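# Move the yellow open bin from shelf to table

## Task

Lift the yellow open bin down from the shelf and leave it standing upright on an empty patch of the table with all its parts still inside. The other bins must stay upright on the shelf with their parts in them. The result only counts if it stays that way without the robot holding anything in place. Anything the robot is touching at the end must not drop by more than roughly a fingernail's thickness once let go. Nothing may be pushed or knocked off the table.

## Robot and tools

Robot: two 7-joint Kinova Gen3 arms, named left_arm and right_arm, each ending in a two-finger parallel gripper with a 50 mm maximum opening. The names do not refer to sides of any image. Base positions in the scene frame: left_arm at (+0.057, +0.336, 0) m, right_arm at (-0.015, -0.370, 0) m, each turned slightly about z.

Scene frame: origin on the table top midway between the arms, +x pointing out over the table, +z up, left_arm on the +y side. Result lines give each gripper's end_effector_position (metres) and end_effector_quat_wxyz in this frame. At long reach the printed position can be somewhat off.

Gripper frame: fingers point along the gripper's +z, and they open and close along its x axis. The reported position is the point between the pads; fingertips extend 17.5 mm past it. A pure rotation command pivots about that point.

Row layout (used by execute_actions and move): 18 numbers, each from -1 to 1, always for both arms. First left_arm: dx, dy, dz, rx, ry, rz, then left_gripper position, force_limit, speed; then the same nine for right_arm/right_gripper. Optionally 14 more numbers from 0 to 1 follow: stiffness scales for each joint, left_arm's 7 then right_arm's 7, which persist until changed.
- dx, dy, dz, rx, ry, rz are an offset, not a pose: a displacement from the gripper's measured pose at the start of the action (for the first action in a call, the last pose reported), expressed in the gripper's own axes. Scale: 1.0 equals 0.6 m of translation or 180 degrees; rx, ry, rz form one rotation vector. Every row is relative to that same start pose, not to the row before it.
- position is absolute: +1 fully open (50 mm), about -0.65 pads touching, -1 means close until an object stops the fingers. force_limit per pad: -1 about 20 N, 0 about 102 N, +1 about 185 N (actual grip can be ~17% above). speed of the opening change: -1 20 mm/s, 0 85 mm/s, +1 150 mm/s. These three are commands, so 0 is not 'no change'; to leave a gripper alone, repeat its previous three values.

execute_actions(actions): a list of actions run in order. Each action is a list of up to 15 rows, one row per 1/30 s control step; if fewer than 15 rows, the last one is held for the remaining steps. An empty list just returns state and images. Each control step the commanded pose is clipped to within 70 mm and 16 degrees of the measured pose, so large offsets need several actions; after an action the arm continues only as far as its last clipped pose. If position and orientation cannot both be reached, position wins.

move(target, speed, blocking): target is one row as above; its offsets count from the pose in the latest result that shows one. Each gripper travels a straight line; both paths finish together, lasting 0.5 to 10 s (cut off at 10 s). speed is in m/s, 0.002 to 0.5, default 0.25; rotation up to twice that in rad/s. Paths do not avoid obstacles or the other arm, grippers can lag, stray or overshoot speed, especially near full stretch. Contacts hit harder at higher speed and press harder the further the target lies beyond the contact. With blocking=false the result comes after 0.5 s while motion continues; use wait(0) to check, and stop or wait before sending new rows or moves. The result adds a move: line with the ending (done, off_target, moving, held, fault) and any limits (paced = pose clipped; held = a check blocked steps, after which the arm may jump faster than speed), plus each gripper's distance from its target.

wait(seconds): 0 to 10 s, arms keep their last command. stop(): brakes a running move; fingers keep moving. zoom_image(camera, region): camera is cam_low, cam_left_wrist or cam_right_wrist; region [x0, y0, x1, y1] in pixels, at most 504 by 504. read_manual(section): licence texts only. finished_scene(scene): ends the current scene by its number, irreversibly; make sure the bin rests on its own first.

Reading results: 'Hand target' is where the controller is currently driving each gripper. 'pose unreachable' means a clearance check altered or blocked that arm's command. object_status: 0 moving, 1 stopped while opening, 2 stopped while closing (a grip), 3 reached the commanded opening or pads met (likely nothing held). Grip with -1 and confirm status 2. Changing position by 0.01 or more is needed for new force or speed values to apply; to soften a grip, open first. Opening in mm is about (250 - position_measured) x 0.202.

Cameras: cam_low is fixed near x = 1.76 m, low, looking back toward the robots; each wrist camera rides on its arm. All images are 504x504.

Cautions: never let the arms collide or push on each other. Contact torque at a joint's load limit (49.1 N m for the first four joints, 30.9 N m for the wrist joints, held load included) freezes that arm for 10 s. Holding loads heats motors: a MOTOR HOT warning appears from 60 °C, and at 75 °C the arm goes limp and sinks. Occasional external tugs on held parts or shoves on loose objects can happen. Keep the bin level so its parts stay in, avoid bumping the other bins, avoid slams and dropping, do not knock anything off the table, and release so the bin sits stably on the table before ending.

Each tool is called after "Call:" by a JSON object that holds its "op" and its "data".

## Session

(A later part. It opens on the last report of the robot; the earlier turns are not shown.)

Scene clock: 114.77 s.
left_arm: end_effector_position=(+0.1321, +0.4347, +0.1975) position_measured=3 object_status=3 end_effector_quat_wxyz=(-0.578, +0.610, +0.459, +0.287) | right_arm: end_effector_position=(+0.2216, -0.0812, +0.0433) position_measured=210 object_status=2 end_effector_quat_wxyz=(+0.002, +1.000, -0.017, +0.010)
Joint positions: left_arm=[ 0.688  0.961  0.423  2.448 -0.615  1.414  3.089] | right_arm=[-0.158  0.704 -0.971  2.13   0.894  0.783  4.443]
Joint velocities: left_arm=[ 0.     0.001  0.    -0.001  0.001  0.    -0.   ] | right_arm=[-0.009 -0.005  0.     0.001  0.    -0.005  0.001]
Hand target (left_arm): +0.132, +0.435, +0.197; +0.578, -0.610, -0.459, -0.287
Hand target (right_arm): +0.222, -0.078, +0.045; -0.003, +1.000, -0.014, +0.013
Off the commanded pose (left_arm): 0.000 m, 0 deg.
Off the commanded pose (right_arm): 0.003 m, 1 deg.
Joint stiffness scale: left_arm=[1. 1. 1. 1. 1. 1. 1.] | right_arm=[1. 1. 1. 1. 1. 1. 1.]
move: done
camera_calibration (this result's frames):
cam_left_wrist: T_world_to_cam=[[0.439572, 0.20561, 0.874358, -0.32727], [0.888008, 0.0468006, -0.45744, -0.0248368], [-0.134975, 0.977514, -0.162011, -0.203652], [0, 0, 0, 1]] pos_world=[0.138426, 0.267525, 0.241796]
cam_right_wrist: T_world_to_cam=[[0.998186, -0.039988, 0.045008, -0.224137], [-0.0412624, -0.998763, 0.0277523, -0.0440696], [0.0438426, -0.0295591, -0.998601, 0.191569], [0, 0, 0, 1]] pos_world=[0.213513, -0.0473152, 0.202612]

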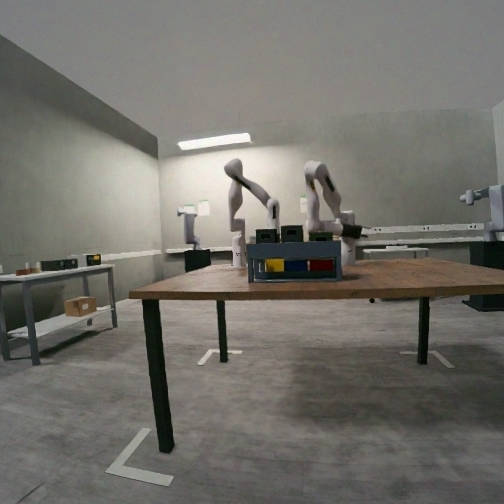

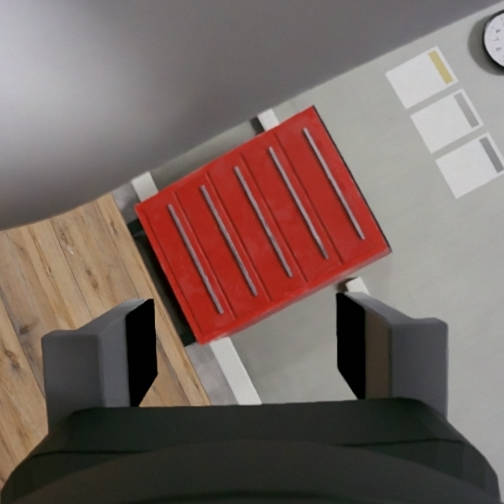

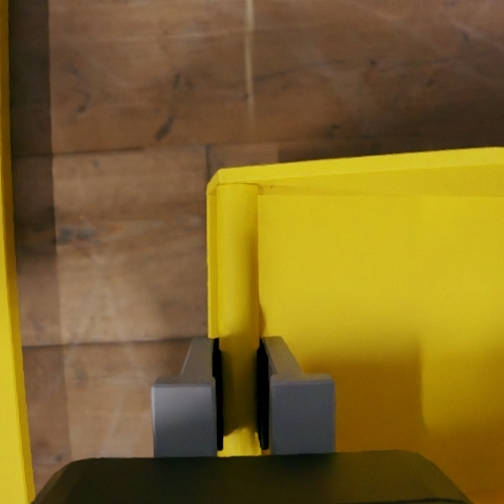

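Call:
{"op": "move", "data": {"target": [0,0,0,0,0,0,1,0,0, -0.05,0,0,0,0,0,-1,0.3,0.5], "speed": 0.1}}

Scene clock: 116.90 s.
left_arm: end_effector_position=(+0.1321, +0.4347, +0.1975) position_measured=3 object_status=3 end_effector_quat_wxyz=(-0.578, +0.610, +0.459, +0.287) | right_arm: end_effector_position=(+0.1921, -0.0838, +0.0417) position_measured=210 object_status=2 end_effector_quat_wxyz=(+0.007, +1.000, -0.020, +0.007)
Joint positions: left_arm=[ 0.688  0.961  0.423  2.448 -0.615  1.414  3.089] | right_arm=[-0.217  0.682 -0.972  2.185  0.894  0.758  4.349]
Joint velocities: left_arm=[ 0.     0.    -0.    -0.    -0.001  0.    -0.   ] | right_arm=[-0.01  -0.006 -0.     0.001  0.    -0.004  0.001]
Hand target (left_arm): +0.132, +0.435, +0.197; +0.578, -0.610, -0.459, -0.287
Hand target (right_arm): +0.192, -0.080, +0.043; +0.002, +1.000, -0.017, +0.009
Off the commanded pose (left_arm): 0.000 m, 0 deg.
Off the commanded pose (right_arm): 0.004 m, 1 deg.
Joint stiffness scale: left_arm=[1. 1. 1. 1. 1. 1. 1.] | right_arm=[1. 1. 1. 1. 1. 1. 1.]
move: off_target (right_arm)
camera_calibration (this result's frames):
cam_left_wrist: T_world_to_cam=[[0.439571, 0.20561, 0.874358, -0.32727], [0.888008, 0.0468007, -0.45744, -0.0248368], [-0.134975, 0.977514, -0.162011, -0.203651], [0, 0, 0, 1]] pos_world=[0.138426, 0.267525, 0.241796]
cam_right_wrist: T_world_to_cam=[[0.998113, -0.046097, 0.0405595, -0.195062], [-0.0476538, -0.99813, 0.0382908, -0.0469509], [0.0387185, -0.0401514, -0.998443, 0.191272], [0, 0, 0, 1]] pos_world=[0.185051, -0.048175, 0.200684]

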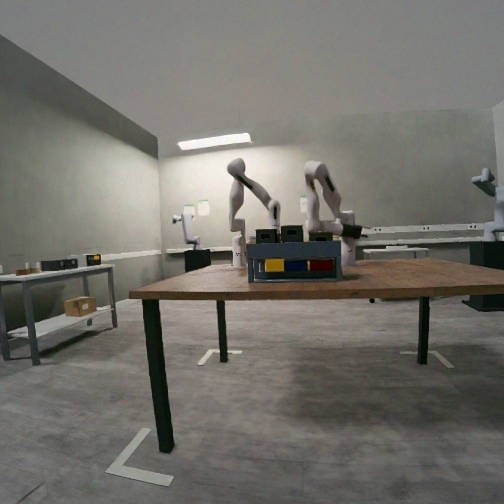

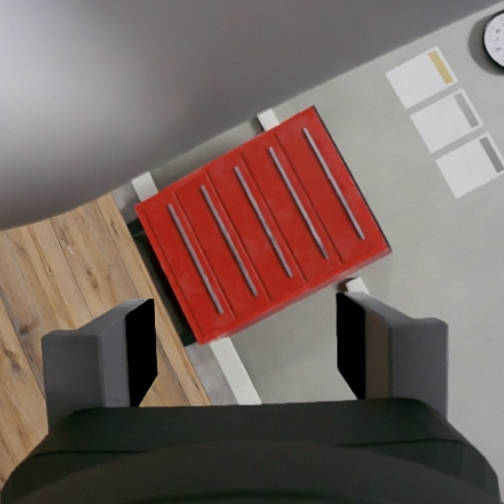

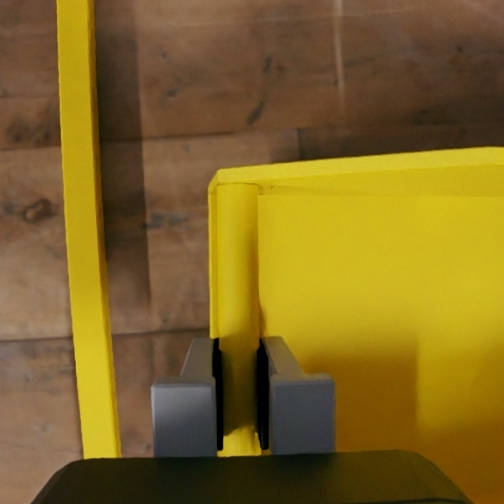

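Call:
{"op": "move", "data": {"target": [0,0,0,0,0,0,1,0,0, 0,0,0.024,0,0,0,-1,0.3,0.5], "speed": 0.04}}

Scene clock: 118.23 s.
left_arm: end_effector_position=(+0.1321, +0.4347, +0.1975) position_measured=3 object_status=3 end_effector_quat_wxyz=(-0.578, +0.610, +0.459, +0.287) | right_arm: end_effector_position=(+0.1929, -0.0847, +0.0293) position_measured=210 object_status=2 end_effector_quat_wxyz=(+0.008, +1.000, -0.021, +0.008)
Joint positions: left_arm=[ 0.688  0.961  0.423  2.448 -0.615  1.414  3.089] | right_arm=[-0.24   0.707 -0.939  2.194  0.94   0.737  4.31 ]
Joint velocities: left_arm=[-0.    -0.     0.    -0.001  0.001  0.    -0.   ] | right_arm=[-0.002  0.006  0.     0.     0.008 -0.    -0.008]
Hand target (left_arm): +0.132, +0.435, +0.197; +0.578, -0.610, -0.459, -0.287
Hand target (right_arm): +0.192, -0.084, +0.027; +0.007, +1.000, -0.020, +0.007
Off the commanded pose (left_arm): 0.000 m, 0 deg.
Off the commanded pose (right_arm): 0.002 m, 0 deg.
Joint stiffness scale: left_arm=[1. 1. 1. 1. 1. 1. 1.] | right_arm=[1. 1. 1. 1. 1. 1. 1.]
move: done
camera_calibration (this result's frames):
cam_left_wrist: T_world_to_cam=[[0.439572, 0.20561, 0.874358, -0.32727], [0.888008, 0.0468006, -0.45744, -0.0248368], [-0.134975, 0.977514, -0.162011, -0.203651], [0, 0, 0, 1]] pos_world=[0.138426, 0.267525, 0.241796]
cam_right_wrist: T_world_to_cam=[[0.997998, -0.0475497, 0.0416945, -0.195541], [-0.0492795, -0.997923, 0.0414905, -0.0471222], [0.0396351, -0.0434622, -0.998269, 0.178393], [0, 0, 0, 1]] pos_world=[0.185757, -0.0485689, 0.188192]

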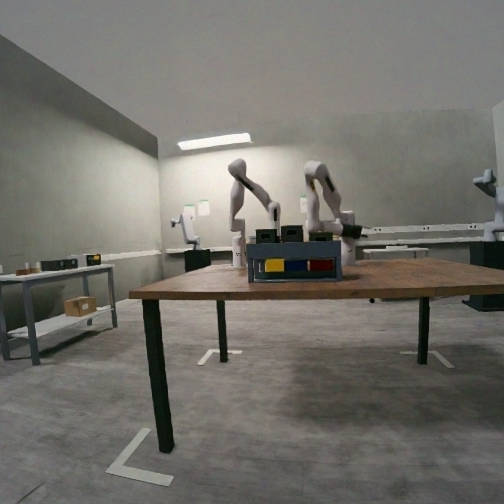

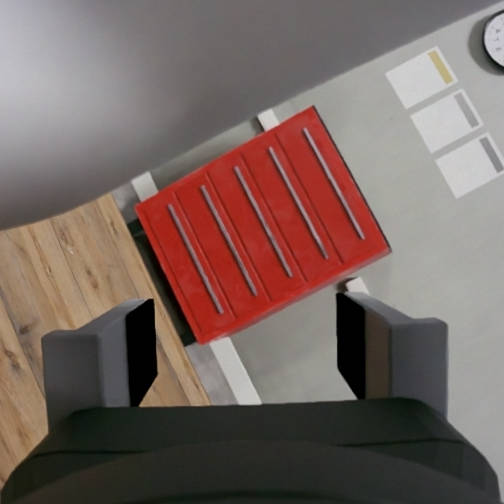

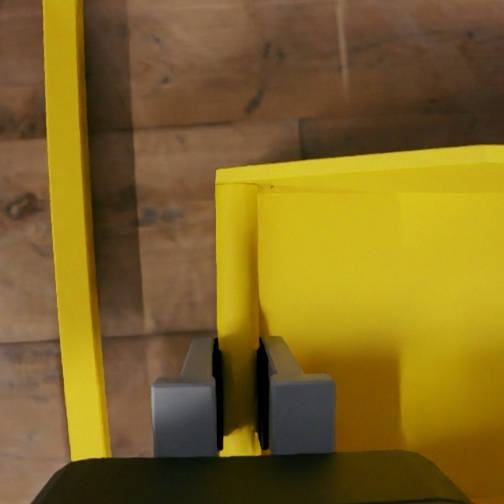

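Release, then lift up to inspect.

Call:
{"op": "execute_actions", "data": {"actions": [[[0,0,0,0,0,0,1,0,0, 0,0,0,0,0,0,1,0,0.5]]]}}

Call:
{"op": "move", "data": {"target": [0,0,0,0,0,0,1,0,0, 0.1,0,-0.3,0,0,0,1,0,0.5], "speed": 0.3}}

Scene clock: 119.37 s.
left_arm: end_effector_position=(+0.1321, +0.4347, +0.1975) position_measured=3 object_status=3 end_effector_quat_wxyz=(-0.578, +0.610, +0.459, +0.287) | right_arm: end_effector_position=(+0.1928, -0.0847, +0.0291) position_measured=3 object_status=0 end_effector_quat_wxyz=(+0.008, +1.000, -0.021, +0.008)
Joint positions: left_arm=[ 0.688  0.961  0.423  2.448 -0.615  1.414  3.089] | right_arm=[-0.24   0.708 -0.939  2.194  0.941  0.737  4.309]
Joint velocities: left_arm=[ 0.    -0.001 -0.    -0.001  0.     0.    -0.   ] | right_arm=[-0.001  0.     0.001  0.    -0.    -0.002  0.001]
Hand target (left_arm): +0.132, +0.435, +0.197; +0.578, -0.610, -0.459, -0.287
Hand target (right_arm): +0.193, -0.085, +0.029; +0.008, +1.000, -0.021, +0.008
Off the commanded pose (left_arm): 0.000 m, 0 deg.
Off the commanded pose (right_arm): 0.000 m, 0 deg.
Joint stiffness scale: left_arm=[1. 1. 1. 1. 1. 1. 1.] | right_arm=[1. 1. 1. 1. 1. 1. 1.]
camera_calibration (this result's frames):
cam_left_wrist: T_world_to_cam=[[0.439572, 0.20561, 0.874358, -0.32727], [0.888008, 0.0468003, -0.45744, -0.0248366], [-0.134974, 0.977514, -0.162011, -0.203652], [0, 0, 0, 1]] pos_world=[0.138426, 0.267525, 0.241796]
cam_right_wrist: T_world_to_cam=[[0.998012, -0.0474325, 0.0414933, -0.195451], [-0.0491563, -0.997926, 0.0415597, -0.04711], [0.0394359, -0.0435167, -0.998274, 0.178238], [0, 0, 0, 1]] pos_world=[0.185718, -0.0485267, 0.187998]

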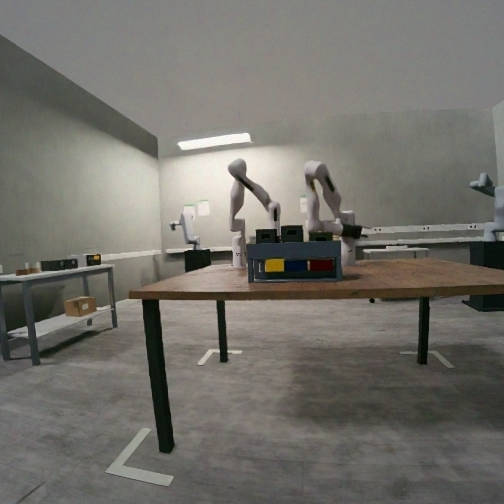

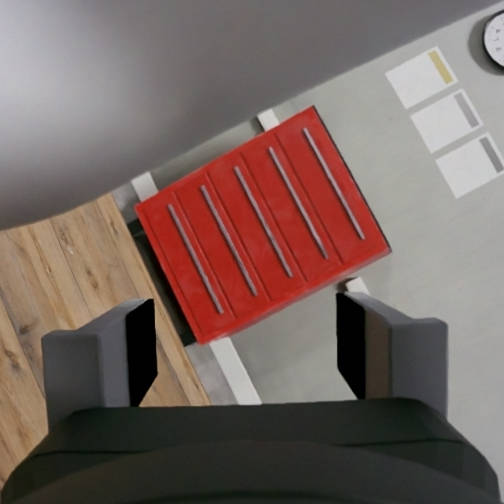

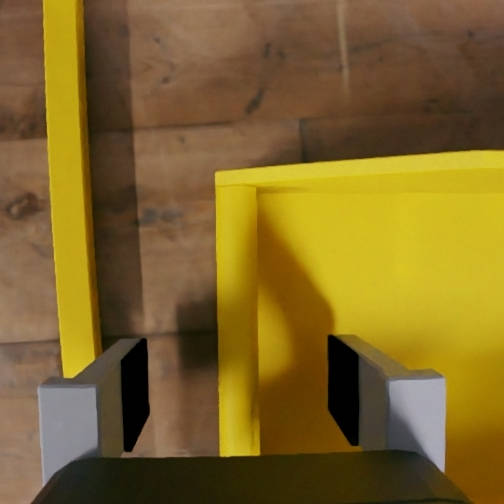

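Scene clock: 120.60 s.
left_arm: end_effector_position=(+0.1321, +0.4347, +0.1975) position_measured=3 object_status=3 end_effector_quat_wxyz=(-0.578, +0.610, +0.459, +0.287) | right_arm: end_effector_position=(+0.2538, -0.0834, +0.2079) position_measured=3 object_status=3 end_effector_quat_wxyz=(+0.008, +1.000, -0.023, +0.013)
Joint positions: left_arm=[ 0.688  0.961  0.423  2.448 -0.615  1.414  3.089] | right_arm=[ 0.086  0.45  -1.196  1.824  0.483  1.192  4.883]
Joint velocities: left_arm=[-0.    -0.     0.     0.     0.002  0.     0.   ] | right_arm=[ 0.008 -0.    -0.005 -0.001 -0.     0.002  0.   ]
Hand target (left_arm): +0.132, +0.435, +0.197; +0.578, -0.610, -0.459, -0.287
Hand target (right_arm): +0.251, -0.084, +0.210; +0.009, +1.000, -0.022, +0.009
Off the commanded pose (left_arm): 0.000 m, 0 deg.
Off the commanded pose (right_arm): 0.004 m, 1 deg.
Joint stiffness scale: left_arm=[1. 1. 1. 1. 1. 1. 1.] | right_arm=[1. 1. 1. 1. 1. 1. 1.]
move: off_target (right_arm)
camera_calibration (this result's frames):
cam_left_wrist: T_world_to_cam=[[0.439571, 0.20561, 0.874358, -0.32727], [0.888008, 0.0468007, -0.45744, -0.0248368], [-0.134975, 0.977514, -0.162011, -0.203651], [0, 0, 0, 1]] pos_world=[0.138426, 0.267525, 0.241796]
cam_right_wrist: T_world_to_cam=[[0.997402, -0.0505613, 0.0513059, -0.26583], [-0.0526486, -0.997804, 0.0401812, -0.0490558], [0.0491616, -0.042778, -0.997874, 0.351924], [0, 0, 0, 1]] pos_world=[0.245255, -0.0473341, 0.366785]

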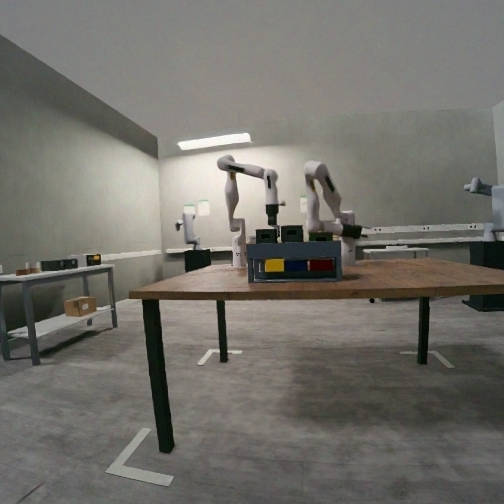

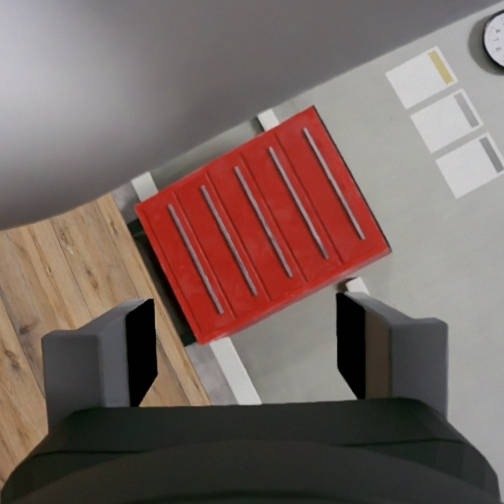

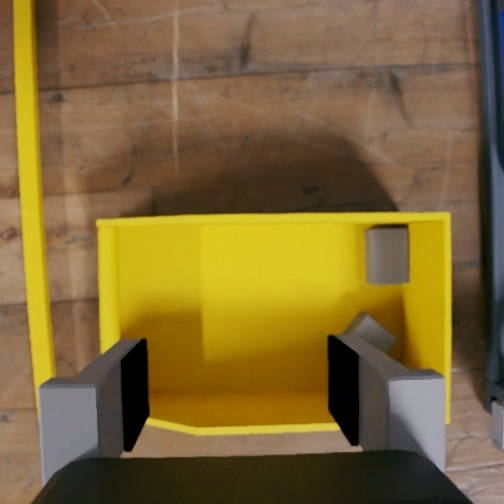

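Call:
{"op": "zoom_image", "data": {"camera": "cam_low", "region": [200, 200, 380, 300]}}

Region (200, 200, 380, 300) of cam_low's 504x504 image, scaled by 2.800, with more detail than that image has.

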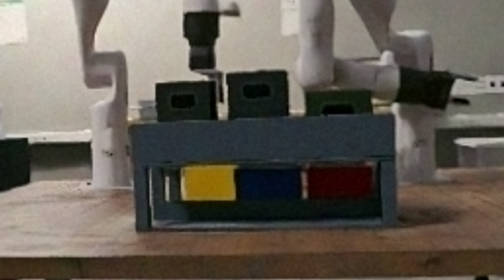

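Before ending, I'll take one higher look to check for a loose part around the bin.

Call:
{"op": "move", "data": {"target": [0,0,0,0,0,0,1,0,0, 0.05,-0.1,-0.2,0,0,0,1,0,0.5], "speed": 0.3}}

Scene clock: 122.80 s.
left_arm: end_effector_position=(+0.1321, +0.4347, +0.1975) position_measured=3 object_status=3 end_effector_quat_wxyz=(-0.578, +0.610, +0.459, +0.287) | right_arm: end_effector_position=(+0.2817, -0.0199, +0.3286) position_measured=3 object_status=3 end_effector_quat_wxyz=(+0.002, +1.000, -0.024, +0.010)
Joint positions: left_arm=[ 0.688  0.961  0.423  2.448 -0.615  1.414  3.089] | right_arm=[-0.1    0.495 -1.191  1.338  0.478  1.603  4.918]
Joint velocities: left_arm=[-0.     0.    -0.     0.    -0.001  0.    -0.   ] | right_arm=[-0.01   0.002  0.005 -0.002  0.     0.001  0.   ]
Hand target (left_arm): +0.132, +0.435, +0.197; +0.578, -0.610, -0.459, -0.287
Hand target (right_arm): +0.285, -0.023, +0.328; +0.008, +1.000, -0.023, +0.013
Off the commanded pose (left_arm): 0.000 m, 0 deg.
Off the commanded pose (right_arm): 0.004 m, 1 deg.
Joint stiffness scale: left_arm=[1. 1. 1. 1. 1. 1. 1.] | right_arm=[1. 1. 1. 1. 1. 1. 1.]
move: off_target (right_arm)
camera_calibration (this result's frames):
cam_left_wrist: T_world_to_cam=[[0.439572, 0.20561, 0.874358, -0.32727], [0.888008, 0.0468005, -0.45744, -0.0248367], [-0.134974, 0.977514, -0.162011, -0.203652], [0, 0, 0, 1]] pos_world=[0.138426, 0.267525, 0.241796]
cam_right_wrist: T_world_to_cam=[[0.997443, -0.0541275, 0.0466564, -0.295107], [-0.0555399, -0.99802, 0.0295252, 0.0152306], [0.0449659, -0.032041, -0.998475, 0.47523], [0, 0, 0, 1]] pos_world=[0.27383, 0.0144538, 0.487824]

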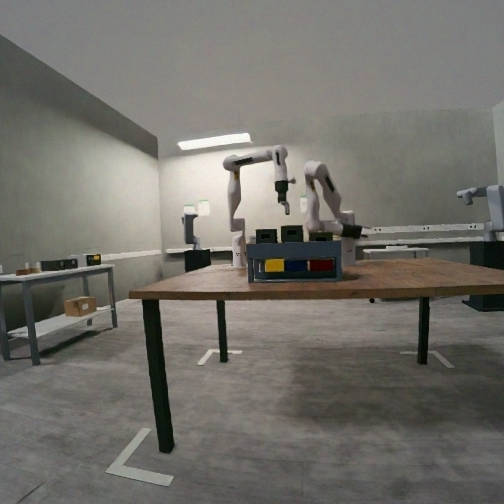

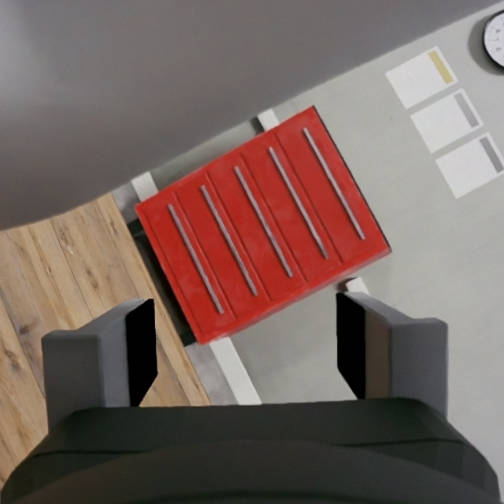

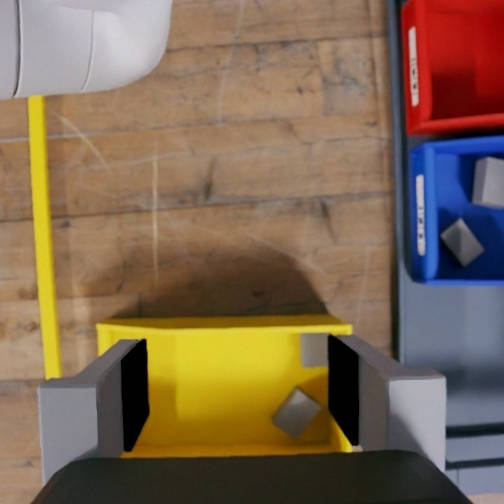

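The yellow bin is upright on the table with its parts inside, and this view shows no loose parts near the bin or along its path to the shelf (it doesn't cover the whole table), so I'm ending scene 1.

Call:
{"op": "finished_scene", "data": {"scene": 1}}

The scene is finished: the task was done.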